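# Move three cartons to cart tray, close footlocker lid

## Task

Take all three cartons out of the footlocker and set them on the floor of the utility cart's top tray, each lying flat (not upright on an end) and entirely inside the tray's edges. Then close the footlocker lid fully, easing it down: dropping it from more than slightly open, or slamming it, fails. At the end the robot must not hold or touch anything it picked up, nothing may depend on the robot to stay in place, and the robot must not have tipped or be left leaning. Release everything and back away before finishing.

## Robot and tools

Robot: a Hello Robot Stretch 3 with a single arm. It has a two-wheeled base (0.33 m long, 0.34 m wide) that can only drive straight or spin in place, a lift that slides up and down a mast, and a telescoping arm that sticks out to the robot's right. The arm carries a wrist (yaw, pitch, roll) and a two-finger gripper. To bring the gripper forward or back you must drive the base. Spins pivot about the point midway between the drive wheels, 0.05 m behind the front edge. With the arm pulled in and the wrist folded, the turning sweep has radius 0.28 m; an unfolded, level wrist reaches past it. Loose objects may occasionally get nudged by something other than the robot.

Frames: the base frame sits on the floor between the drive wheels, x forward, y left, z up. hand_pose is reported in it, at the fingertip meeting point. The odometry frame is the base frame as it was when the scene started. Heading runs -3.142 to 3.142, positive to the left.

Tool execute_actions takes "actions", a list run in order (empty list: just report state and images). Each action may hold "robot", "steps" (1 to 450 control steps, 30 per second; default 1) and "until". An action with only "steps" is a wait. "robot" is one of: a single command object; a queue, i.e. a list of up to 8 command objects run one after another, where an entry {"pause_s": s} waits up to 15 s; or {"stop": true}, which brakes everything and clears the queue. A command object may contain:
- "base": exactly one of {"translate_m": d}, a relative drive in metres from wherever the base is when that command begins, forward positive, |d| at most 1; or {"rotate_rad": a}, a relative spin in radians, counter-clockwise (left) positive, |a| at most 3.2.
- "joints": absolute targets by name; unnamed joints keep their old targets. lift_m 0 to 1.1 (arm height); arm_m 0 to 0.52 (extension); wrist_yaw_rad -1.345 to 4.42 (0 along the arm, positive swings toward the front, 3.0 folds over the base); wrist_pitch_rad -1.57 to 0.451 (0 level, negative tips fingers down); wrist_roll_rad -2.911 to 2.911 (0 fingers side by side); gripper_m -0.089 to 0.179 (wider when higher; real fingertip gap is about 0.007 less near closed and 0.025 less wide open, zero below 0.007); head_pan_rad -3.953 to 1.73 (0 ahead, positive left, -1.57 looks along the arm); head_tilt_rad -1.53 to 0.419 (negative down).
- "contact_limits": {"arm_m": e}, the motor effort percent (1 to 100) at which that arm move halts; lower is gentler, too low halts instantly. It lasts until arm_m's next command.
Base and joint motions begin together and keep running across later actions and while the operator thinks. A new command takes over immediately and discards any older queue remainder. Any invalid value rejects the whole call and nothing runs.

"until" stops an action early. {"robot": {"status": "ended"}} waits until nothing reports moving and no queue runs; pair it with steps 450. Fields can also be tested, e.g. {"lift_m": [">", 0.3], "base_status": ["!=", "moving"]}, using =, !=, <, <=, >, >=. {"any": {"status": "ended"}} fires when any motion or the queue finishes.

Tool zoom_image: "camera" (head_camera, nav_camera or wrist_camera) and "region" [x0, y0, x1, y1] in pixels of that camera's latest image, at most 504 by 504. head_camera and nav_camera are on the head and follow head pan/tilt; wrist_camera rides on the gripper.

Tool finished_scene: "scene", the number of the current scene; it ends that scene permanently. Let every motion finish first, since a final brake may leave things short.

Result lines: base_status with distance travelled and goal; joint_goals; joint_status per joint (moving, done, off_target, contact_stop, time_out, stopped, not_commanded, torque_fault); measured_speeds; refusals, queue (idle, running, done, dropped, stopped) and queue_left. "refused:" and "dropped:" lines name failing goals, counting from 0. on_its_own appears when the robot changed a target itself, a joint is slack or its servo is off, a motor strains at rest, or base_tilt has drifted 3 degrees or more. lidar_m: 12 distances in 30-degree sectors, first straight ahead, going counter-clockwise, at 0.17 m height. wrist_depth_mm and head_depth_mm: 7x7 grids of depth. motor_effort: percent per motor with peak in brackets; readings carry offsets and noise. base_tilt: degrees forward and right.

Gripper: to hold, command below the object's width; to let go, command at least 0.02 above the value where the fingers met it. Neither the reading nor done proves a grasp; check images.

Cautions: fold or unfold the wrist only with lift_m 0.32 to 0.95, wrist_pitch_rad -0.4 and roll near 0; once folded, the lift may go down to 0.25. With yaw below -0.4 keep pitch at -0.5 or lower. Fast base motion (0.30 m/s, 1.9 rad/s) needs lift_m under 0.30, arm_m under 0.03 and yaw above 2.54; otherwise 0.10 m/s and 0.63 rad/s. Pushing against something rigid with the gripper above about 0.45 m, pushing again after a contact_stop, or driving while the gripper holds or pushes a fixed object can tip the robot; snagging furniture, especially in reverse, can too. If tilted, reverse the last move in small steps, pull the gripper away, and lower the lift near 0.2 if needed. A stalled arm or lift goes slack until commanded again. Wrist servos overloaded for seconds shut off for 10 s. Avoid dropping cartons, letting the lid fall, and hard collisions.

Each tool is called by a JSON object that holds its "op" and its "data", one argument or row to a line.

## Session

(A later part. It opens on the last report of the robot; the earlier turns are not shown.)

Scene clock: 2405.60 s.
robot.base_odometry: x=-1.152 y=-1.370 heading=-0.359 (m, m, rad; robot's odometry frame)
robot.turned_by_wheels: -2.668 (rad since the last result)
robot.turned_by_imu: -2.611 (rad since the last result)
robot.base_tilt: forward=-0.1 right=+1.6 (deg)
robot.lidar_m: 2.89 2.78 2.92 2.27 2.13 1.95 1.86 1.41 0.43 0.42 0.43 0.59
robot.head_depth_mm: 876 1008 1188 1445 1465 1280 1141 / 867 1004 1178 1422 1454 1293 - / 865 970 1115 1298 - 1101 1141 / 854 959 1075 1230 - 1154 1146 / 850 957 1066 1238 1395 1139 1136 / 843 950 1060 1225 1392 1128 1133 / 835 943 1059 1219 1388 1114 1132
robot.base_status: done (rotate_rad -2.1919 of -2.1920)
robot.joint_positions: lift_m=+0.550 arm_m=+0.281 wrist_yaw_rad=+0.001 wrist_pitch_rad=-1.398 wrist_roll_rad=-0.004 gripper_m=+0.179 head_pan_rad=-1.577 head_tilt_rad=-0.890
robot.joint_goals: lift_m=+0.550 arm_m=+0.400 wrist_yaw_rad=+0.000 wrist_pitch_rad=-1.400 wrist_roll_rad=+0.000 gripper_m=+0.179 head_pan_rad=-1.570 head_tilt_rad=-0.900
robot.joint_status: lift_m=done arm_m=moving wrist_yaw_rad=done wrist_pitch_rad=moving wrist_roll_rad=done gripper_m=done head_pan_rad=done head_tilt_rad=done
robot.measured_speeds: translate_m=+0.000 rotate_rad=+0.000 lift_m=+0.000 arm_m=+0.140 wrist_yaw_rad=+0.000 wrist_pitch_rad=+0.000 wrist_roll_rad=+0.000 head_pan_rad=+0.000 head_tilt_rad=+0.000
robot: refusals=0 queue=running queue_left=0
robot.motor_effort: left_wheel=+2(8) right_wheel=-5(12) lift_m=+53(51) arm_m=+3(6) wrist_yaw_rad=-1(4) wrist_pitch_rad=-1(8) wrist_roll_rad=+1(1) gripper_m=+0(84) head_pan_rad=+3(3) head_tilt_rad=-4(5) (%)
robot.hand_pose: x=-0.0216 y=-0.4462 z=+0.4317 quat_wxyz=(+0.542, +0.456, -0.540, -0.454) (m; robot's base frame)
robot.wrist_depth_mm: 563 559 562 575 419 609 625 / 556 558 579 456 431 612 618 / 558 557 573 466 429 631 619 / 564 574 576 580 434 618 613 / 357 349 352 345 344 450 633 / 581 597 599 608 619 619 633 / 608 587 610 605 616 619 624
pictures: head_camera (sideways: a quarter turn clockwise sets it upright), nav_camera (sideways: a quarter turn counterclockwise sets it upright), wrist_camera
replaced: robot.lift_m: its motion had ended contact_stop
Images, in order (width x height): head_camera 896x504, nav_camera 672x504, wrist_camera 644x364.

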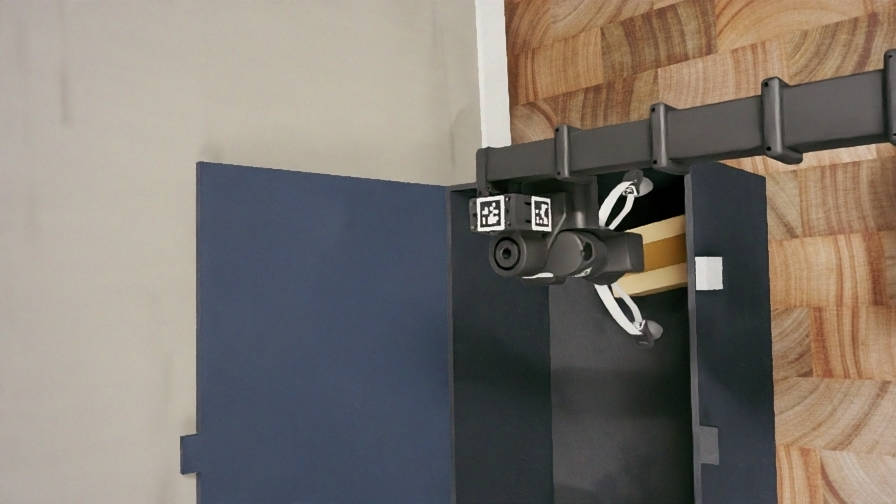

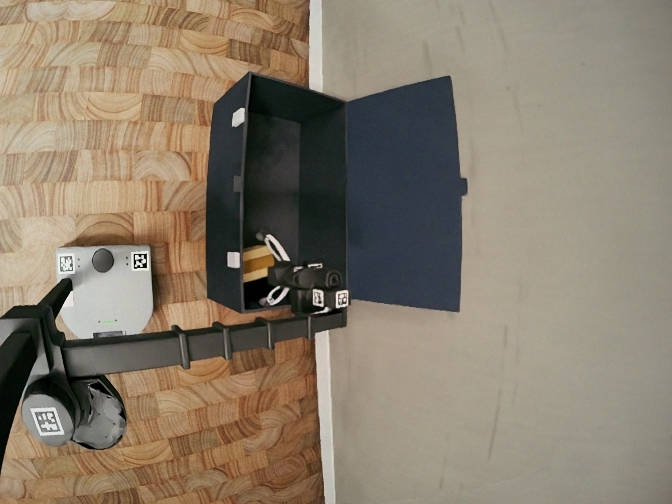

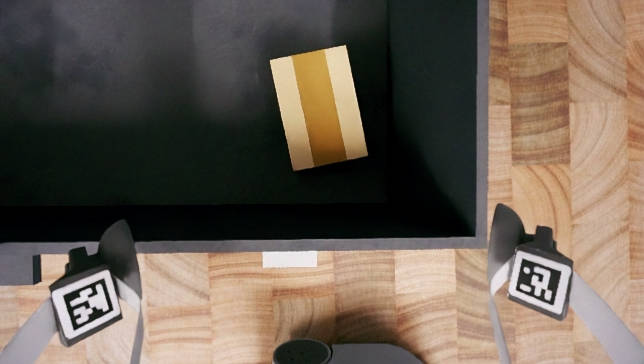

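{"op": "execute_actions", "data": {
  "actions": [
    {"robot":{"base":{"translate_m":0.006},"joints":{"lift_m":0.33,"wrist_roll_rad":-0.21,"arm_m":0.403,"gripper_m":0.165}},"steps":150,"until":{"robot":{"status":"ended"}}}
  ]
}}

Scene clock: 2419.50 s.
robot.base_odometry: x=-1.147 y=-1.373 heading=-0.359 (m, m, rad; robot's odometry frame)
robot.turned_by_wheels: +0.000 (rad since the last result)
robot.turned_by_imu: +0.001 (rad since the last result)
robot.base_tilt: forward=+0.0 right=+1.7 (deg)
robot.lidar_m: 2.88 2.77 2.92 2.27 2.13 1.96 1.87 1.41 0.43 0.42 0.43 0.59
robot.head_depth_mm: 876 1004 1184 1444 1453 1280 1143 / 866 996 1173 1427 1458 1280 1144 / 864 976 1107 1308 1429 1164 1139 / 859 962 1066 1239 - 1153 1134 / 850 956 1064 1234 1396 1143 1135 / 844 951 1061 1227 1383 1128 1136 / 838 940 1054 1220 1397 1112 1125
robot.base_status: done (translate_m +0.0060 of +0.0060)
robot.joint_positions: lift_m=+0.330 arm_m=+0.403 wrist_yaw_rad=+0.000 wrist_pitch_rad=-1.399 wrist_roll_rad=-0.204 gripper_m=+0.165 head_pan_rad=-1.577 head_tilt_rad=-0.890
robot.joint_goals: lift_m=+0.330 arm_m=+0.403 wrist_yaw_rad=+0.000 wrist_pitch_rad=-1.400 wrist_roll_rad=-0.210 gripper_m=+0.165 head_pan_rad=-1.570 head_tilt_rad=-0.900
robot.joint_status: lift_m=done arm_m=done wrist_yaw_rad=done wrist_pitch_rad=done wrist_roll_rad=done gripper_m=done head_pan_rad=done head_tilt_rad=done
robot.measured_speeds: translate_m=+0.000 rotate_rad=+0.000 lift_m=+0.000 arm_m=+0.000 wrist_yaw_rad=+0.000 wrist_pitch_rad=+0.000 wrist_roll_rad=+0.000 head_pan_rad=+0.000 head_tilt_rad=+0.000
robot: refusals=0 queue=done queue_left=0
robot.motor_effort: left_wheel=+1(5) right_wheel=-4(8) lift_m=+27(52) arm_m=+3(6) wrist_yaw_rad=+0(1) wrist_pitch_rad=-1(0) wrist_roll_rad=-2(2) gripper_m=+0(62) head_pan_rad=+3(3) head_tilt_rad=-4(5) (%)
robot.hand_pose: x=-0.0216 y=-0.5678 z=+0.2126 quat_wxyz=(+0.594, +0.499, -0.483, -0.407) (m; robot's base frame)
robot.wrist_depth_mm: 334 341 349 354 358 288 190 / 341 344 350 355 362 276 183 / 347 348 348 238 357 262 176 / 337 343 350 240 328 247 171 / 339 344 355 239 312 224 165 / 339 352 356 241 293 - 154 / 258 285 313 330 327 212 155
pictures: head_camera (sideways: a quarter turn clockwise sets it upright), nav_camera (sideways: a quarter turn counterclockwise sets it upright), wrist_camera
Images, in order (width x height): head_camera 896x504, nav_camera 672x504, wrist_camera 644x364.

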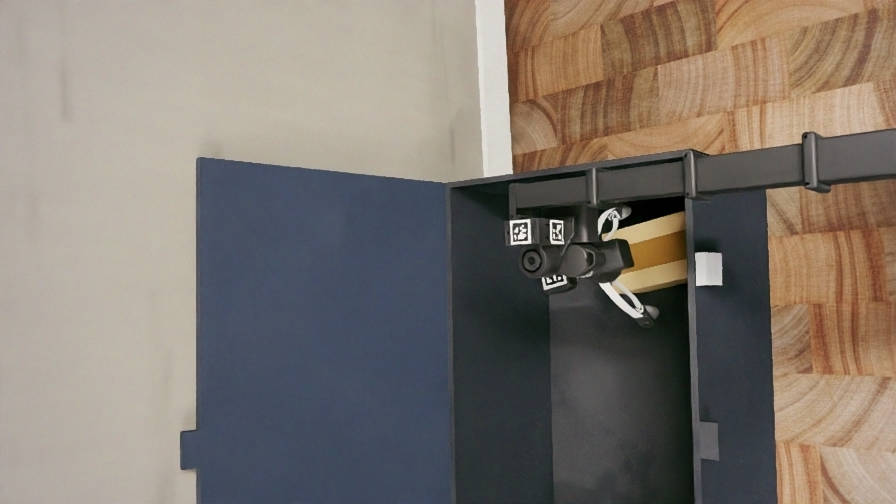

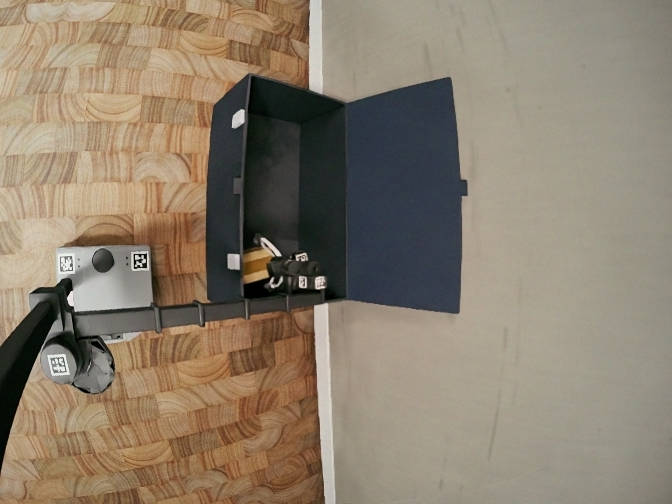

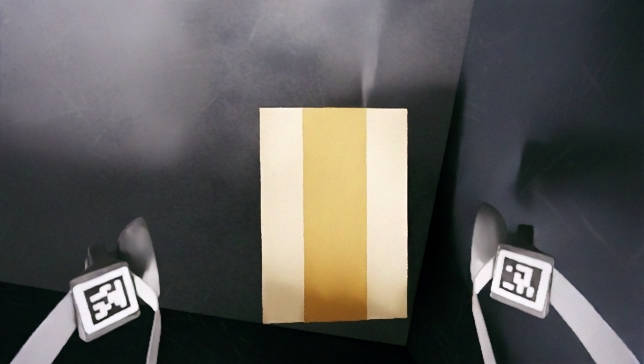

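{"op": "execute_actions", "data": {
  "actions": [
    {"robot":{"base":{"translate_m":-0.013},"joints":{"lift_m":0.225}},"steps":150,"until":{"robot":{"status":"ended"}}},
    {"robot":{"joints":{"gripper_m":0.088}},"steps":100,"until":{"robot":{"status":"ended"}}},
    {"robot":{"joints":{"lift_m":0.29}},"steps":100,"until":{"robot":{"status":"ended"}}}
  ]
}}

Scene clock: 2433.90 s.
robot.base_odometry: x=-1.159 y=-1.368 heading=-0.359 (m, m, rad; robot's odometry frame)
robot.turned_by_wheels: +0.000 (rad since the last result)
robot.turned_by_imu: +0.002 (rad since the last result)
robot.base_tilt: forward=+0.0 right=+1.7 (deg)
robot.lidar_m: 2.89 2.78 2.92 2.26 2.13 1.95 1.86 1.41 0.43 0.42 0.43 0.59
robot.head_depth_mm: 874 1009 1186 1444 1459 1281 1147 / 868 999 1170 1432 1450 1279 1139 / 860 976 1111 1332 1410 1216 1143 / 856 961 1073 1239 - 1107 1139 / 851 956 1064 1236 1396 1138 1135 / 844 949 1060 1221 1381 1127 1133 / 835 941 1054 1220 1391 1111 1127
robot.base_status: done (translate_m -0.0130 of -0.0130)
robot.joint_positions: lift_m=+0.290 arm_m=+0.403 wrist_yaw_rad=+0.000 wrist_pitch_rad=-1.400 wrist_roll_rad=-0.204 gripper_m=+0.089 head_pan_rad=-1.577 head_tilt_rad=-0.890
robot.joint_goals: lift_m=+0.290 arm_m=+0.403 wrist_yaw_rad=+0.000 wrist_pitch_rad=-1.400 wrist_roll_rad=-0.210 gripper_m=+0.088 head_pan_rad=-1.570 head_tilt_rad=-0.900
robot.joint_status: lift_m=done arm_m=done wrist_yaw_rad=done wrist_pitch_rad=done wrist_roll_rad=done gripper_m=done head_pan_rad=done head_tilt_rad=done
robot.measured_speeds: translate_m=+0.000 rotate_rad=+0.000 lift_m=+0.000 arm_m=+0.000 wrist_yaw_rad=+0.000 wrist_pitch_rad=+0.000 wrist_roll_rad=+0.000 head_pan_rad=+0.000 head_tilt_rad=+0.000
robot: refusals=0 queue=done queue_left=0
robot.motor_effort: left_wheel=+1(4) right_wheel=-3(9) lift_m=+54(50) arm_m=+3(3) wrist_yaw_rad=+0(1) wrist_pitch_rad=+0(1) wrist_roll_rad=-2(2) gripper_m=-17(90) head_pan_rad=+3(3) head_tilt_rad=-5(5) (%)
robot.hand_pose: x=-0.0216 y=-0.5674 z=+0.1716 quat_wxyz=(+0.593, +0.500, -0.482, -0.407) (m; robot's base frame)
robot.wrist_depth_mm: 295 299 306 310 319 265 173 / 295 303 130 131 134 250 167 / 299 308 130 132 134 237 162 / 298 306 131 132 134 227 156 / 299 307 132 133 135 205 152 / 304 306 132 133 136 186 147 / 269 281 132 134 137 206 138
pictures: head_camera (sideways: a quarter turn clockwise sets it upright), nav_camera (sideways: a quarter turn counterclockwise sets it upright), wrist_camera
Images, in order (width x height): head_camera 896x504, nav_camera 672x504, wrist_camera 644x364.

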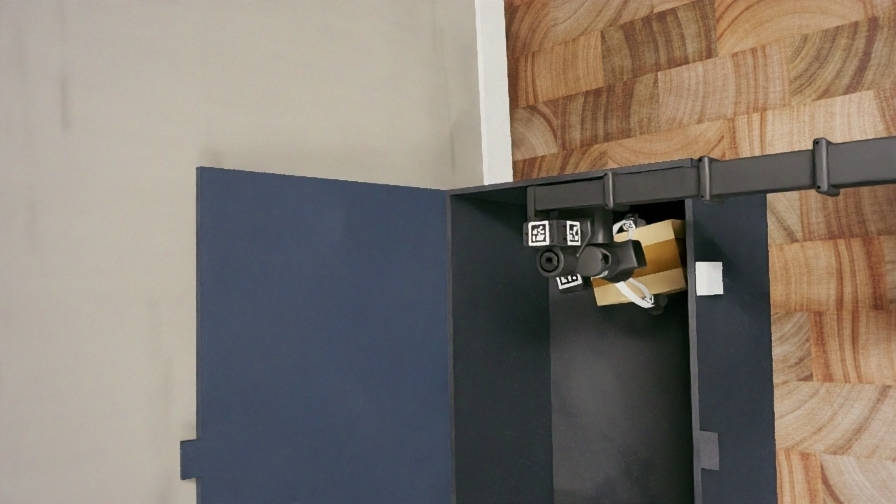

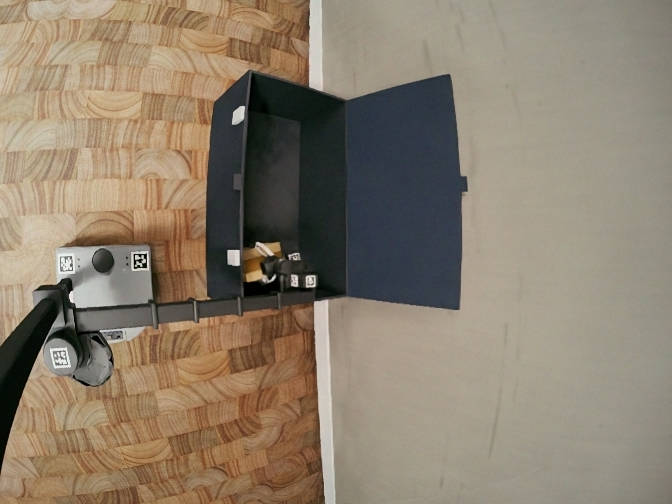

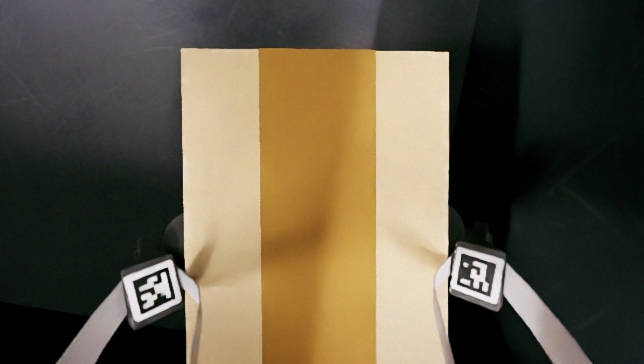

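{"op": "execute_actions", "data": {
  "actions": [
    {"robot":{"joints":{"lift_m":1.1}},"steps":200,"until":{"robot":{"lift_m":[">",0.6]}}},
    {"robot":{"base":{"rotate_rad":2.145},"joints":{"arm_m":0.08,"wrist_roll_rad":0}},"steps":300,"until":{"robot":{"base_status":["!=","moving"]}}},
    {"robot":[{"base":{"translate_m":1.0}},{"base":{"translate_m":0.996}},{"base":{"rotate_rad":0.522},"joints":{"arm_m":0.3}},{"joints":{"arm_m":0.46}}],"steps":450,"until":{"robot":{"status":"ended"}}},
    {"steps":450,"until":{"robot":{"status":"ended"}}}
  ]
}}

Scene clock: 2483.80 s.
robot.base_odometry: x=-1.584 y=+0.582 heading=+2.307 (m, m, rad; robot's odometry frame)
robot.turned_by_wheels: +2.667 (rad since the last result)
robot.turned_by_imu: +2.624 (rad since the last result)
robot.base_tilt: forward=+0.0 right=+1.7 (deg)
robot.lidar_m: 0.91 0.87 0.90 1.22 2.69 2.28 3.77 3.44 0.41 0.40 0.42 0.60
robot.head_depth_mm: 1431 1706 1955 1691 1459 1281 1151 / 1319 1530 1763 603 1431 1275 1143 / 1195 846 747 596 900 1105 1139 / 1118 552 719 598 920 1105 1134 / 1074 567 741 598 913 1103 1133 / 1023 864 699 598 915 1100 1135 / 977 702 609 598 907 1119 1137
robot.base_status: done (rotate_rad +0.5219 of +0.5220)
robot.joint_positions: lift_m=+1.099 arm_m=+0.460 wrist_yaw_rad=+0.000 wrist_pitch_rad=-1.401 wrist_roll_rad=-0.004 gripper_m=+0.089 head_pan_rad=-1.577 head_tilt_rad=-0.890
robot.joint_goals: lift_m=+1.100 arm_m=+0.460 wrist_yaw_rad=+0.000 wrist_pitch_rad=-1.400 wrist_roll_rad=+0.000 gripper_m=+0.088 head_pan_rad=-1.570 head_tilt_rad=-0.900
robot.joint_status: lift_m=done arm_m=done wrist_yaw_rad=done wrist_pitch_rad=done wrist_roll_rad=done gripper_m=done head_pan_rad=done head_tilt_rad=done
robot.measured_speeds: translate_m=+0.000 rotate_rad=+0.000 lift_m=+0.000 arm_m=+0.000 wrist_yaw_rad=+0.000 wrist_pitch_rad=+0.000 wrist_roll_rad=+0.000 head_pan_rad=+0.000 head_tilt_rad=+0.000
robot: refusals=0 queue=done queue_left=0
robot.motor_effort: left_wheel=-3(7) right_wheel=+2(10) lift_m=+54(57) arm_m=+3(1) wrist_yaw_rad=+0(1) wrist_pitch_rad=+0(0) wrist_roll_rad=+1(3) gripper_m=-17(18) head_pan_rad=+3(3) head_tilt_rad=-4(4) (%)
robot.hand_pose: x=-0.0216 y=-0.6242 z=+0.9815 quat_wxyz=(+0.542, +0.457, -0.539, -0.455) (m; robot's base frame)
robot.wrist_depth_mm: 338 343 343 352 352 - - / 228 343 130 131 134 - - / 228 258 131 132 135 - - / 227 254 131 132 135 - - / 230 232 131 133 136 - - / 228 231 132 134 136 - - / 232 354 132 134 136 - -
pictures: head_camera (sideways: a quarter turn clockwise sets it upright), nav_camera (sideways: a quarter turn counterclockwise sets it upright), wrist_camera
Images, in order (width x height): head_camera 896x504, nav_camera 672x504, wrist_camera 644x364.

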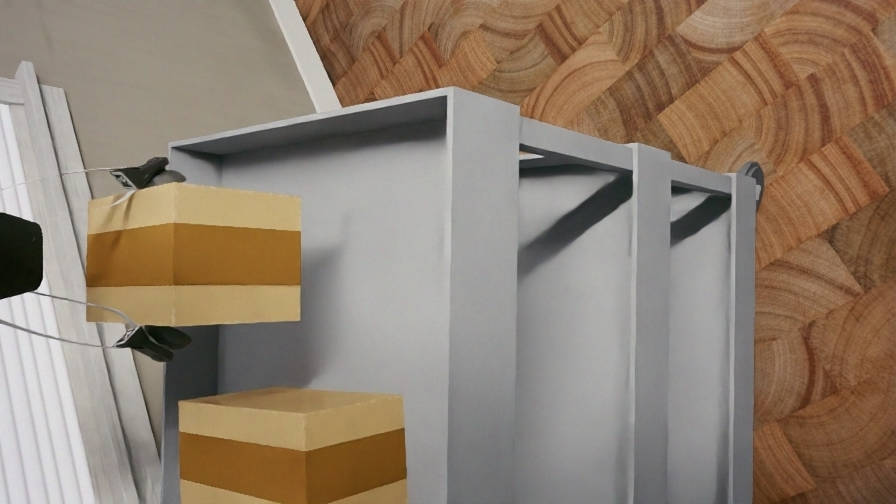

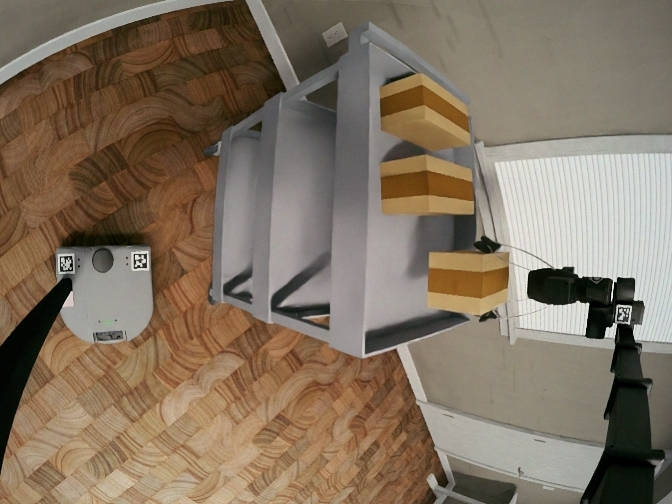

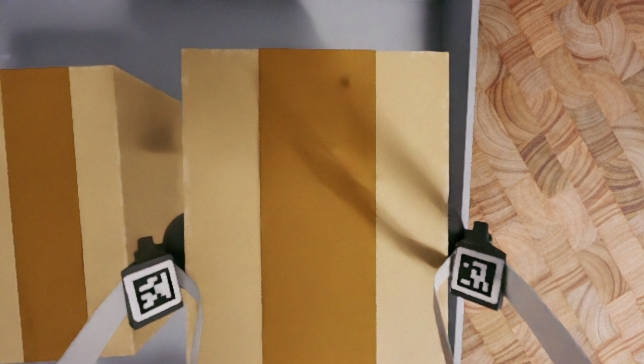

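{"op": "execute_actions", "data": {
  "actions": [
    {"robot":{"joints":{"lift_m":1.0,"arm_m":0.45}},"steps":90,"until":{"robot":{"status":"ended"}}},
    {"robot":{"joints":{"lift_m":0.993}},"steps":30,"until":{"robot":{"status":"ended"}}},
    {"robot":{"joints":{"gripper_m":0.145}},"steps":60,"until":{"robot":{"status":"ended"}}},
    {"robot":{"joints":{"lift_m":1.06}},"steps":80,"until":{"robot":{"status":"ended"}}},
    {"robot":{"joints":{"arm_m":0.0,"wrist_pitch_rad":-0.4,"gripper_m":0.0}},"steps":150,"until":{"robot":{"status":"ended"}}}
  ]
}}

{"op": "execute_actions", "data": {
  "actions": [
    {"robot":{"base":{"rotate_rad":-0.388},"joints":{"lift_m":0.28}},"steps":150,"until":{"robot":{"lift_m":["<",0.93],"base_status":["!=","moving"]}}},
    {"robot":{"base":{"translate_m":-1.0},"joints":{"wrist_yaw_rad":3.0}},"steps":400,"until":{"robot":{"base_status":["!=","moving"]}}},
    {"robot":[{"base":{"translate_m":-1.0}},{"base":{"translate_m":-0.247},"joints":{"lift_m":0.6}},{"base":{"rotate_rad":-2.279},"joints":{"wrist_yaw_rad":0,"lift_m":0.78,"head_tilt_rad":-0.55}},{"joints":{"arm_m":0.4,"wrist_pitch_rad":-0.4,"wrist_roll_rad":1.57,"gripper_m":0.12}}],"steps":450,"until":{"robot":{"status":"ended"}}},
    {"steps":150,"until":{"robot":{"status":"ended"}}}
  ]
}}

Scene clock: 2562.73 s.
robot.base_odometry: x=-1.584 y=+0.582 heading=+2.307 (m, m, rad; robot's odometry frame)
robot.turned_by_wheels: +0.000 (rad since the last result)
robot.turned_by_imu: +0.003 (rad since the last result)
robot.base_tilt: forward=+0.0 right=+1.6 (deg)
robot.lidar_m: 0.91 0.87 0.90 1.23 2.68 2.27 3.75 3.44 0.41 0.40 0.42 0.60
robot.head_depth_mm: - - - - 1434 1282 1147 / - - - - 1376 1285 1145 / - - - - - 1113 1140 / - - - - 898 1107 1133 / 1074 863 740 598 912 1110 1136 / 1023 866 699 598 912 1100 1135 / 976 703 608 600 912 1123 1130
robot.base_status: done (rotate_rad +0.5219 of +0.5220)
robot.joint_positions: lift_m=+1.060 arm_m=+0.000 wrist_yaw_rad=+0.000 wrist_pitch_rad=-0.419 wrist_roll_rad=-0.004 gripper_m=+0.000 head_pan_rad=-1.577 head_tilt_rad=-0.890
robot.joint_goals: lift_m=+1.060 arm_m=+0.000 wrist_yaw_rad=+0.000 wrist_pitch_rad=-0.400 wrist_roll_rad=+0.000 gripper_m=+0.000 head_pan_rad=-1.570 head_tilt_rad=-0.900
robot.joint_status: lift_m=done arm_m=done wrist_yaw_rad=done wrist_pitch_rad=done wrist_roll_rad=done gripper_m=done head_pan_rad=done head_tilt_rad=done
robot.measured_speeds: translate_m=+0.000 rotate_rad=+0.000 lift_m=+0.000 arm_m=+0.000 wrist_yaw_rad=+0.000 wrist_pitch_rad=+0.000 wrist_roll_rad=+0.000 head_pan_rad=+0.000 head_tilt_rad=+0.000
robot: refusals=0 queue=done queue_left=0
robot.motor_effort: left_wheel=-2(3) right_wheel=+1(5) lift_m=+52(57) arm_m=-3(4) wrist_yaw_rad=-1(0) wrist_pitch_rad=+7(7) wrist_roll_rad=+1(1) gripper_m=-3(80) head_pan_rad=+3(3) head_tilt_rad=-6(4) (%)
robot.hand_pose: x=-0.0214 y=-0.3696 z=+1.0721 quat_wxyz=(+0.693, +0.148, -0.690, -0.147) (m; robot's base frame)
robot.wrist_depth_mm: 651 716 819 945 - - - / 708 768 858 - - - - / 715 801 947 - - - - / 512 515 550 483 - - - / 411 419 486 - - - - / 430 449 449 440 496 - - / 415 416 407 415 411 - -
pictures: head_camera (sideways: a quarter turn clockwise sets it upright), nav_camera (sideways: a quarter turn counterclockwise sets it upright), wrist_camera
replaced: robot.lift_m: its motion had ended contact_stop
Images, in order (width x height): head_camera 896x504, nav_camera 672x504, wrist_camera 644x364.

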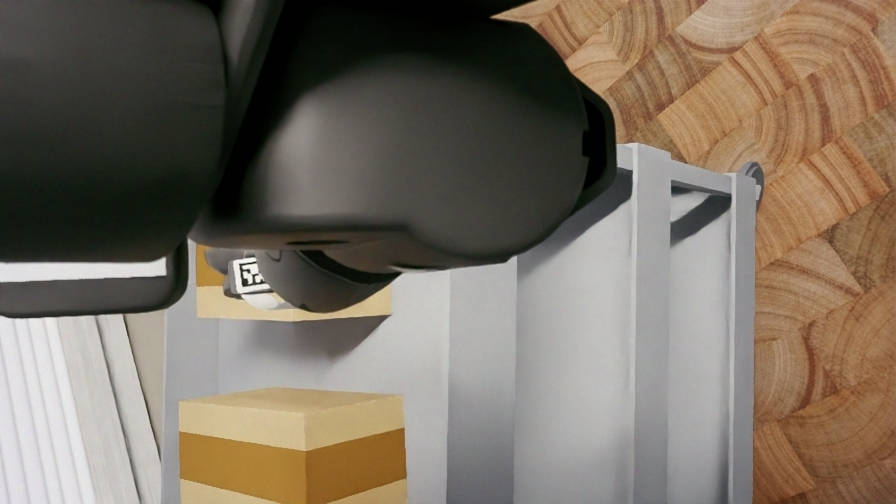

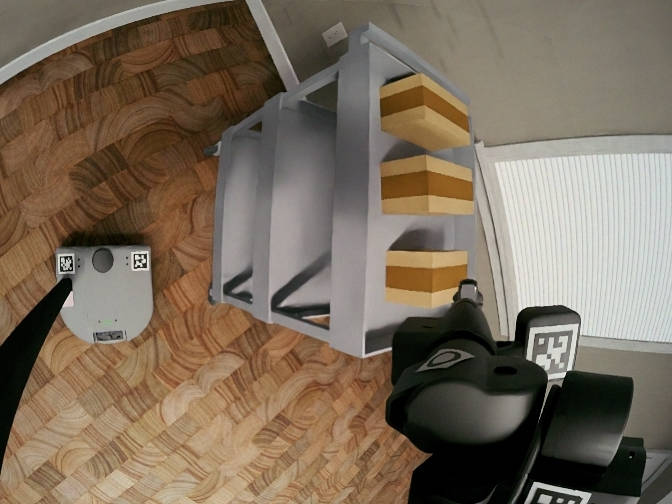

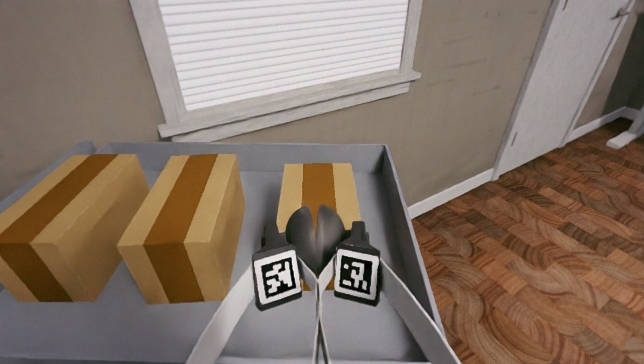

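Scene clock: 2590.13 s.
robot.base_odometry: x=-0.816 y=-1.530 heading=-0.359 (m, m, rad; robot's odometry frame)
robot.turned_by_wheels: -2.667 (rad since the last result)
robot.turned_by_imu: -2.612 (rad since the last result)
robot.base_tilt: forward=+0.0 right=+1.7 (deg)
robot.lidar_m: 2.53 2.50 2.96 2.85 2.93 2.33 2.22 0.53 0.39 0.38 0.39 1.25
robot.head_depth_mm: 771 840 925 1005 1061 1144 - / 766 834 915 989 - - 1247 / 761 826 905 969 1080 1138 1238 / 754 819 895 963 1066 1131 1236 / 748 813 894 978 1037 1125 1231 / 745 807 881 973 1032 1120 1211 / 736 802 872 962 1050 1186 1223
robot.base_status: done (rotate_rad -2.2789 of -2.2790)
robot.joint_positions: lift_m=+0.780 arm_m=+0.400 wrist_yaw_rad=+0.001 wrist_pitch_rad=-0.417 wrist_roll_rad=+1.568 gripper_m=+0.120 head_pan_rad=-1.576 head_tilt_rad=-0.557
robot.joint_goals: lift_m=+0.780 arm_m=+0.400 wrist_yaw_rad=+0.000 wrist_pitch_rad=-0.400 wrist_roll_rad=+1.570 gripper_m=+0.120 head_pan_rad=-1.570 head_tilt_rad=-0.550
robot.joint_status: lift_m=done arm_m=done wrist_yaw_rad=done wrist_pitch_rad=done wrist_roll_rad=done gripper_m=done head_pan_rad=done head_tilt_rad=done
robot.measured_speeds: translate_m=+0.000 rotate_rad=+0.000 lift_m=+0.000 arm_m=+0.000 wrist_yaw_rad=+0.000 wrist_pitch_rad=+0.000 wrist_roll_rad=+0.000 head_pan_rad=+0.000 head_tilt_rad=+0.000
robot: refusals=0 queue=done queue_left=0
robot.motor_effort: left_wheel=+1(8) right_wheel=-4(12) lift_m=+53(57) arm_m=+3(3) wrist_yaw_rad=-1(5) wrist_pitch_rad=+7(8) wrist_roll_rad=+1(3) gripper_m=+1(81) head_pan_rad=+3(3) head_tilt_rad=+3(20) (%)
robot.hand_pose: x=-0.0212 y=-0.7691 z=+0.7922 quat_wxyz=(+0.002, +0.001, -0.978, -0.207) (m; robot's base frame)
robot.wrist_depth_mm: 218 238 254 265 291 322 366 / 222 242 262 273 302 341 380 / 227 249 272 282 311 344 400 / 229 252 281 292 322 365 418 / 235 256 290 298 330 388 431 / 239 252 301 311 348 411 452 / 244 273 310 324 361 402 468
pictures: head_camera (sideways: a quarter turn clockwise sets it upright), nav_camera (sideways: a quarter turn counterclockwise sets it upright), wrist_camera
Images, in order (width x height): head_camera 896x504, nav_camera 672x504, wrist_camera 644x364.

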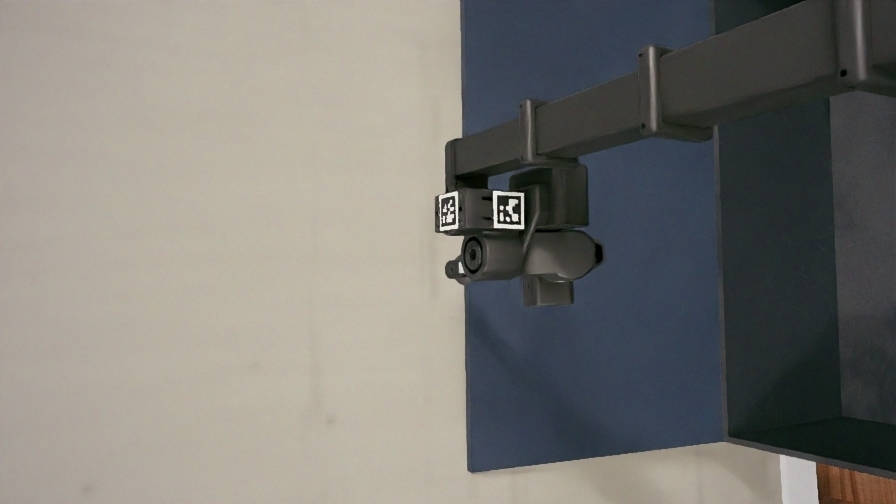

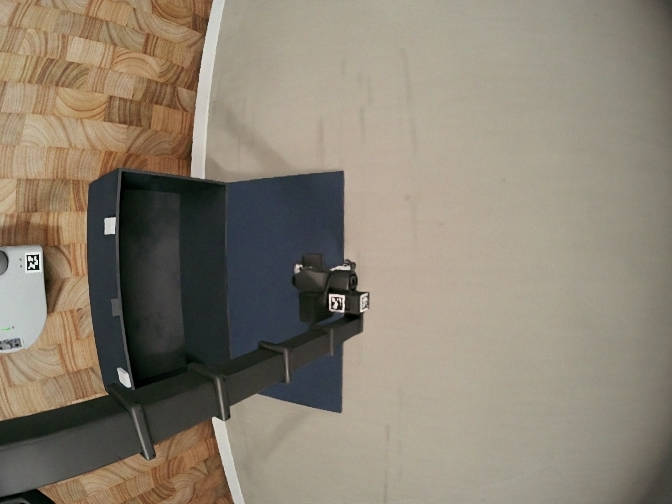

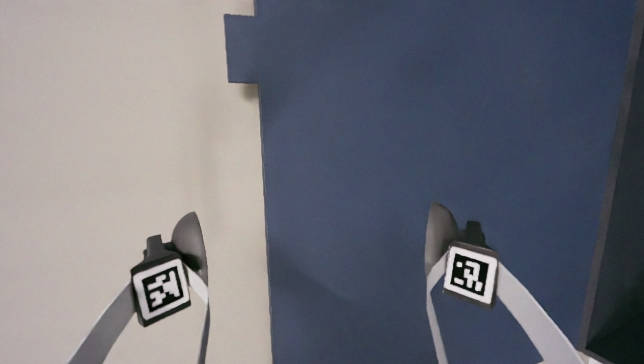

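{"op": "execute_actions", "data": {
  "actions": [
    {"robot":{"joints":{"arm_m":0.512},"contact_limits":{"arm_m":12}},"steps":90,"until":{"robot":{"status":"ended"}}},
    {"robot":{"joints":{"lift_m":0.735}},"steps":90,"until":{"robot":{"status":"ended"}}}
  ]
}}

Scene clock: 2607.87 s.
robot.base_odometry: x=-0.816 y=-1.530 heading=-0.360 (m, m, rad; robot's odometry frame)
robot.turned_by_wheels: +0.000 (rad since the last result)
robot.turned_by_imu: +0.001 (rad since the last result)
robot.base_tilt: forward=+0.0 right=+1.5 (deg)
robot.lidar_m: 2.53 2.49 2.96 2.84 2.92 2.34 2.22 0.54 0.39 0.38 0.39 1.25
robot.head_depth_mm: 771 841 925 1006 1064 1152 - / 767 835 913 995 1049 - 1262 / 759 827 906 977 1061 1146 1244 / 756 819 897 959 1055 1129 1245 / 749 813 890 981 1041 1126 1236 / 743 809 882 971 1031 1116 1221 / 739 800 874 961 1049 1186 1233
robot.base_status: done (rotate_rad -2.2791 of -2.2790)
robot.joint_positions: lift_m=+0.741 arm_m=+0.497 wrist_yaw_rad=+0.001 wrist_pitch_rad=-0.347 wrist_roll_rad=+1.569 gripper_m=+0.120 head_pan_rad=-1.576 head_tilt_rad=-0.556
robot.joint_goals: lift_m=+0.741 arm_m=+0.497 wrist_yaw_rad=+0.000 wrist_pitch_rad=-0.400 wrist_roll_rad=+1.570 gripper_m=+0.120 head_pan_rad=-1.570 head_tilt_rad=-0.550
robot.joint_status: lift_m=contact_stop arm_m=contact_stop wrist_yaw_rad=done wrist_pitch_rad=done wrist_roll_rad=done gripper_m=done head_pan_rad=done head_tilt_rad=done
robot.measured_speeds: translate_m=+0.000 rotate_rad=+0.000 lift_m=-0.005 arm_m=-0.012 wrist_yaw_rad=+0.000 wrist_pitch_rad=+0.048 wrist_roll_rad=+0.000 head_pan_rad=+0.000 head_tilt_rad=+0.000
robot: refusals=0 queue=dropped queue_left=0
robot.on_its_own: lift_m is slack since a contact_stop, until your next command for it (your +0.735 is given up); arm_m is slack since a contact_stop, until your next command for it (your +0.512 is given up)
robot.motor_effort: left_wheel=-1(1) right_wheel=+1(5) lift_m=+41(53) arm_m=+4(13) wrist_yaw_rad=-1(2) wrist_pitch_rad=-23(24) wrist_roll_rad=+0(1) gripper_m=-11(11) head_pan_rad=+3(3) head_tilt_rad=+1(4) (%)
robot.contact_limits: arm_m 12 (drawing in: default 20, maximum 32; extending or still: default 26, maximum 43)
robot.hand_pose: x=-0.0213 y=-0.8742 z=+0.7699 quat_wxyz=(+0.001, +0.000, -0.985, -0.173) (m; robot's base frame)
robot.wrist_depth_mm: 145 156 153 159 171 184 202 / 148 159 175 164 176 190 208 / 151 163 180 169 182 197 217 / 155 166 185 177 189 207 228 / 157 167 188 183 194 217 239 / 161 - 193 189 202 229 249 / - 179 200 196 213 233 265
pictures: head_camera (sideways: a quarter turn clockwise sets it upright), nav_camera (sideways: a quarter turn counterclockwise sets it upright), wrist_camera
Images, in order (width x height): head_camera 896x504, nav_camera 672x504, wrist_camera 644x364.

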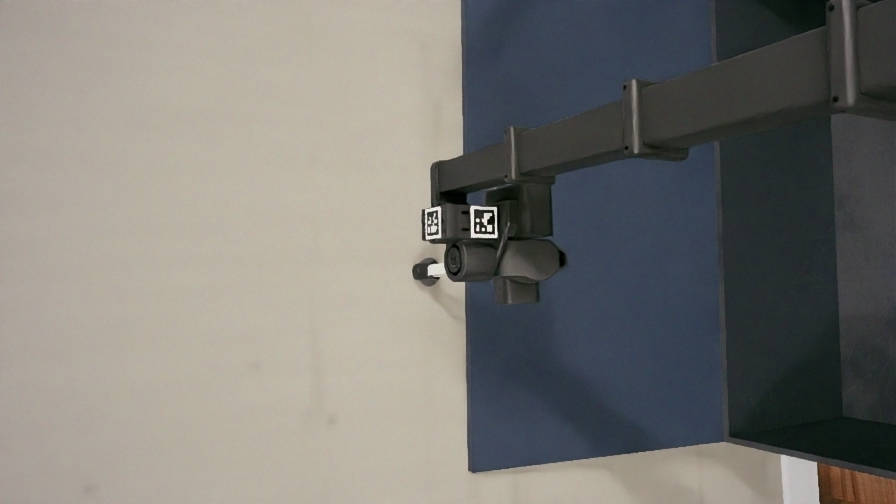

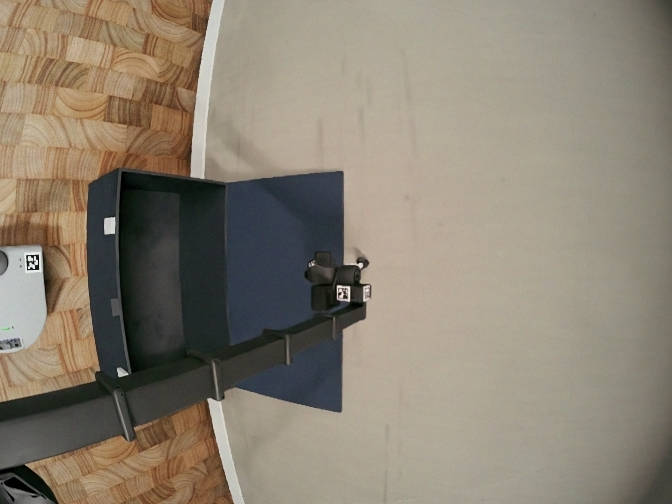

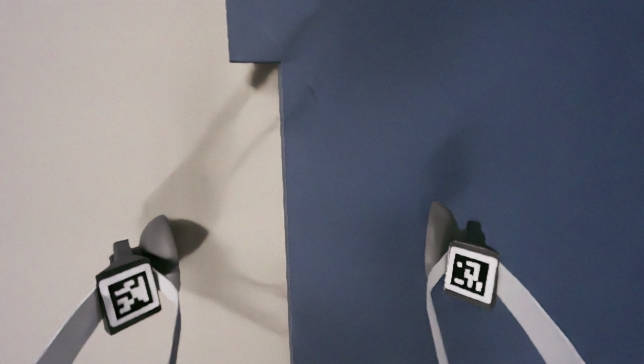

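{"op": "execute_actions", "data": {
  "actions": [
    {"robot":{"joints":{"arm_m":0.483,"lift_m":0.745}},"steps":90,"until":{"robot":{"status":"ended"}}},
    {"robot":{"joints":{"lift_m":0.715}},"steps":90,"until":{"robot":{"status":"ended"}}}
  ]
}}

Scene clock: 2616.50 s.
robot.base_odometry: x=-0.816 y=-1.530 heading=-0.359 (m, m, rad; robot's odometry frame)
robot.turned_by_wheels: +0.000 (rad since the last result)
robot.turned_by_imu: +0.001 (rad since the last result)
robot.base_tilt: forward=-0.1 right=+1.6 (deg)
robot.lidar_m: 2.53 2.50 2.97 2.85 2.93 2.33 2.22 0.54 0.39 0.38 0.39 1.25
robot.head_depth_mm: 773 840 923 1001 1059 1153 1263 / 766 833 912 993 1053 - 1243 / 759 823 906 983 1071 1138 1240 / 756 818 895 972 1065 1128 1239 / 748 812 890 980 1038 1123 1230 / 742 810 882 967 1030 1114 1210 / 738 799 873 961 1046 1184 1224
robot.base_status: done (rotate_rad -2.2790 of -2.2790)
robot.joint_positions: lift_m=+0.715 arm_m=+0.483 wrist_yaw_rad=+0.001 wrist_pitch_rad=-0.414 wrist_roll_rad=+1.569 gripper_m=+0.120 head_pan_rad=-1.576 head_tilt_rad=-0.555
robot.joint_goals: lift_m=+0.715 arm_m=+0.483 wrist_yaw_rad=+0.000 wrist_pitch_rad=-0.400 wrist_roll_rad=+1.570 gripper_m=+0.120 head_pan_rad=-1.570 head_tilt_rad=-0.550
robot.joint_status: lift_m=done arm_m=done wrist_yaw_rad=done wrist_pitch_rad=done wrist_roll_rad=done gripper_m=done head_pan_rad=done head_tilt_rad=done
robot.measured_speeds: translate_m=+0.000 rotate_rad=+0.000 lift_m=+0.000 arm_m=+0.000 wrist_yaw_rad=+0.000 wrist_pitch_rad=+0.000 wrist_roll_rad=+0.000 head_pan_rad=+0.000 head_tilt_rad=+0.000
robot: refusals=0 queue=done queue_left=0
robot.motor_effort: left_wheel=+0(3) right_wheel=-2(7) lift_m=+27(55) arm_m=-3(2) wrist_yaw_rad=-1(1) wrist_pitch_rad=+5(23) wrist_roll_rad=+0(0) gripper_m=+0(12) head_pan_rad=+3(3) head_tilt_rad=+2(3) (%)
robot.hand_pose: x=-0.0213 y=-0.8531 z=+0.7288 quat_wxyz=(+0.001, +0.000, -0.979, -0.206) (m; robot's base frame)
robot.wrist_depth_mm: 156 151 159 173 190 210 239 / 159 170 163 179 198 222 247 / 161 176 168 185 206 228 262 / 165 179 176 191 211 239 274 / 168 182 181 197 216 253 287 / 171 180 188 205 223 268 302 / 173 195 196 212 238 268 323
pictures: head_camera (sideways: a quarter turn clockwise sets it upright), nav_camera (sideways: a quarter turn counterclockwise sets it upright), wrist_camera
Images, in order (width x height): head_camera 896x504, nav_camera 672x504, wrist_camera 644x364.

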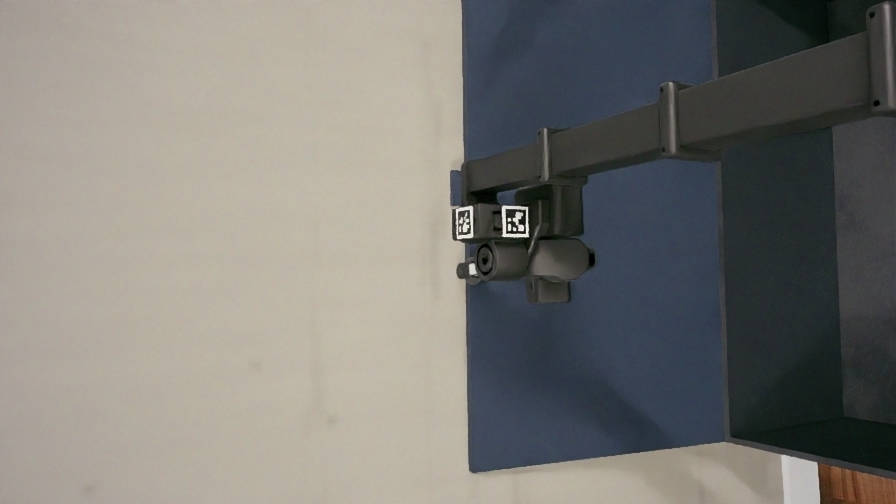

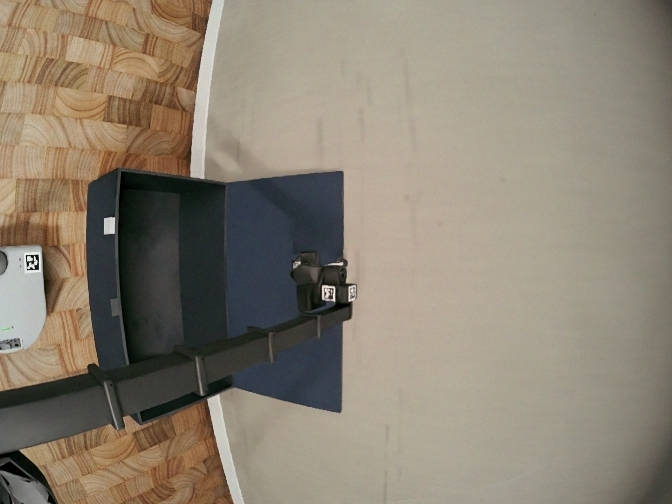

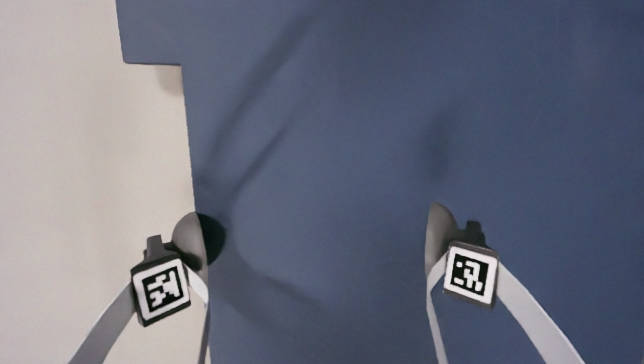

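{"op": "execute_actions", "data": {
  "actions": [
    {"robot":{"joints":{"lift_m":0.722,"arm_m":0.489}},"steps":60,"until":{"robot":{"status":"ended"}}},
    {"robot":{"joints":{"lift_m":0.703}},"steps":60,"until":{"robot":{"status":"ended"}}},
    {"robot":{"joints":{"arm_m":0.46}},"steps":60,"until":{"robot":{"status":"ended"}}}
  ]
}}

Scene clock: 2632.73 s.
robot.base_odometry: x=-0.816 y=-1.530 heading=-0.359 (m, m, rad; robot's odometry frame)
robot.turned_by_wheels: +0.000 (rad since the last result)
robot.turned_by_imu: +0.001 (rad since the last result)
robot.base_tilt: forward=+0.0 right=+1.7 (deg)
robot.lidar_m: 2.53 2.50 2.96 2.85 2.93 2.33 2.22 0.53 0.39 0.38 0.39 1.24
robot.head_depth_mm: 772 841 916 1001 1059 1150 1259 / 766 829 915 996 1045 - - / 759 826 905 987 - 1137 1236 / 755 820 897 976 1073 1128 1237 / 747 811 890 980 1036 1128 1238 / 743 806 882 964 1029 1113 1213 / 738 799 872 961 1050 1184 1223
robot.base_status: done (rotate_rad -2.2790 of -2.2790)
robot.joint_positions: lift_m=+0.703 arm_m=+0.460 wrist_yaw_rad=+0.001 wrist_pitch_rad=-0.413 wrist_roll_rad=+1.569 gripper_m=+0.120 head_pan_rad=-1.576 head_tilt_rad=-0.555
robot.joint_goals: lift_m=+0.703 arm_m=+0.460 wrist_yaw_rad=+0.000 wrist_pitch_rad=-0.400 wrist_roll_rad=+1.570 gripper_m=+0.120 head_pan_rad=-1.570 head_tilt_rad=-0.550
robot.joint_status: lift_m=done arm_m=done wrist_yaw_rad=done wrist_pitch_rad=done wrist_roll_rad=done gripper_m=done head_pan_rad=done head_tilt_rad=done
robot.measured_speeds: translate_m=+0.000 rotate_rad=+0.000 lift_m=+0.000 arm_m=+0.000 wrist_yaw_rad=+0.000 wrist_pitch_rad=+0.000 wrist_roll_rad=+0.000 head_pan_rad=+0.000 head_tilt_rad=+0.000
robot: refusals=0 queue=done queue_left=0
robot.motor_effort: left_wheel=+0(0) right_wheel=-2(2) lift_m=+26(56) arm_m=-3(3) wrist_yaw_rad=-1(1) wrist_pitch_rad=+5(6) wrist_roll_rad=+0(0) gripper_m=+0(4) head_pan_rad=+3(3) head_tilt_rad=+2(2) (%)
robot.hand_pose: x=-0.0213 y=-0.8302 z=+0.7170 quat_wxyz=(+0.001, +0.000, -0.979, -0.205) (m; robot's base frame)
robot.wrist_depth_mm: 174 165 178 194 214 237 266 / 177 176 183 201 220 244 279 / 178 189 189 206 229 257 290 / 183 196 195 215 236 264 304 / 187 200 202 222 243 285 322 / 190 198 211 228 250 301 337 / 194 216 215 237 265 297 360
pictures: head_camera (sideways: a quarter turn clockwise sets it upright), nav_camera (sideways: a quarter turn counterclockwise sets it upright), wrist_camera
Images, in order (width x height): head_camera 896x504, nav_camera 672x504, wrist_camera 644x364.

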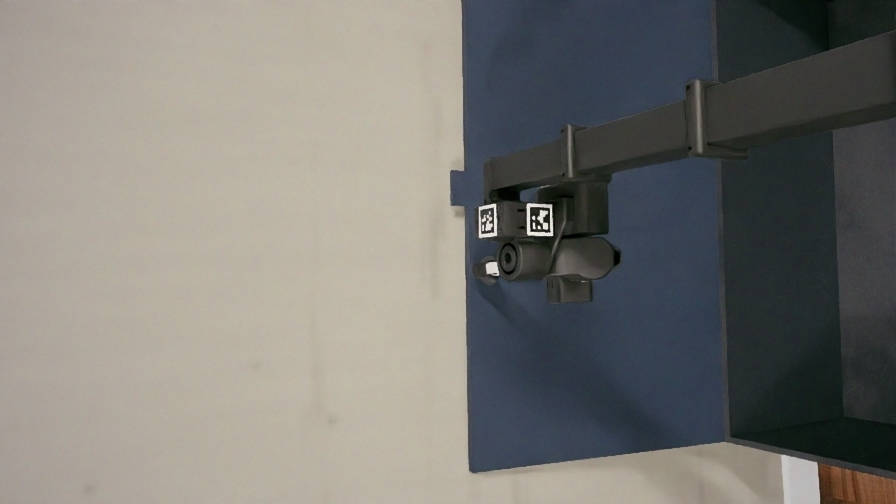

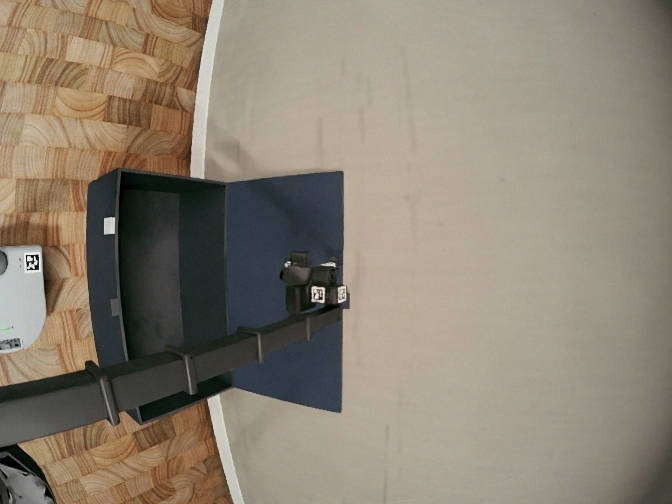

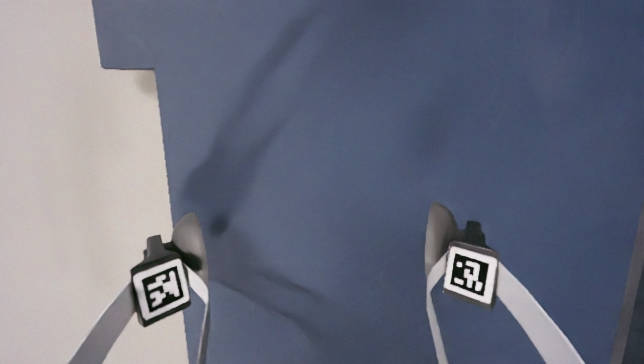

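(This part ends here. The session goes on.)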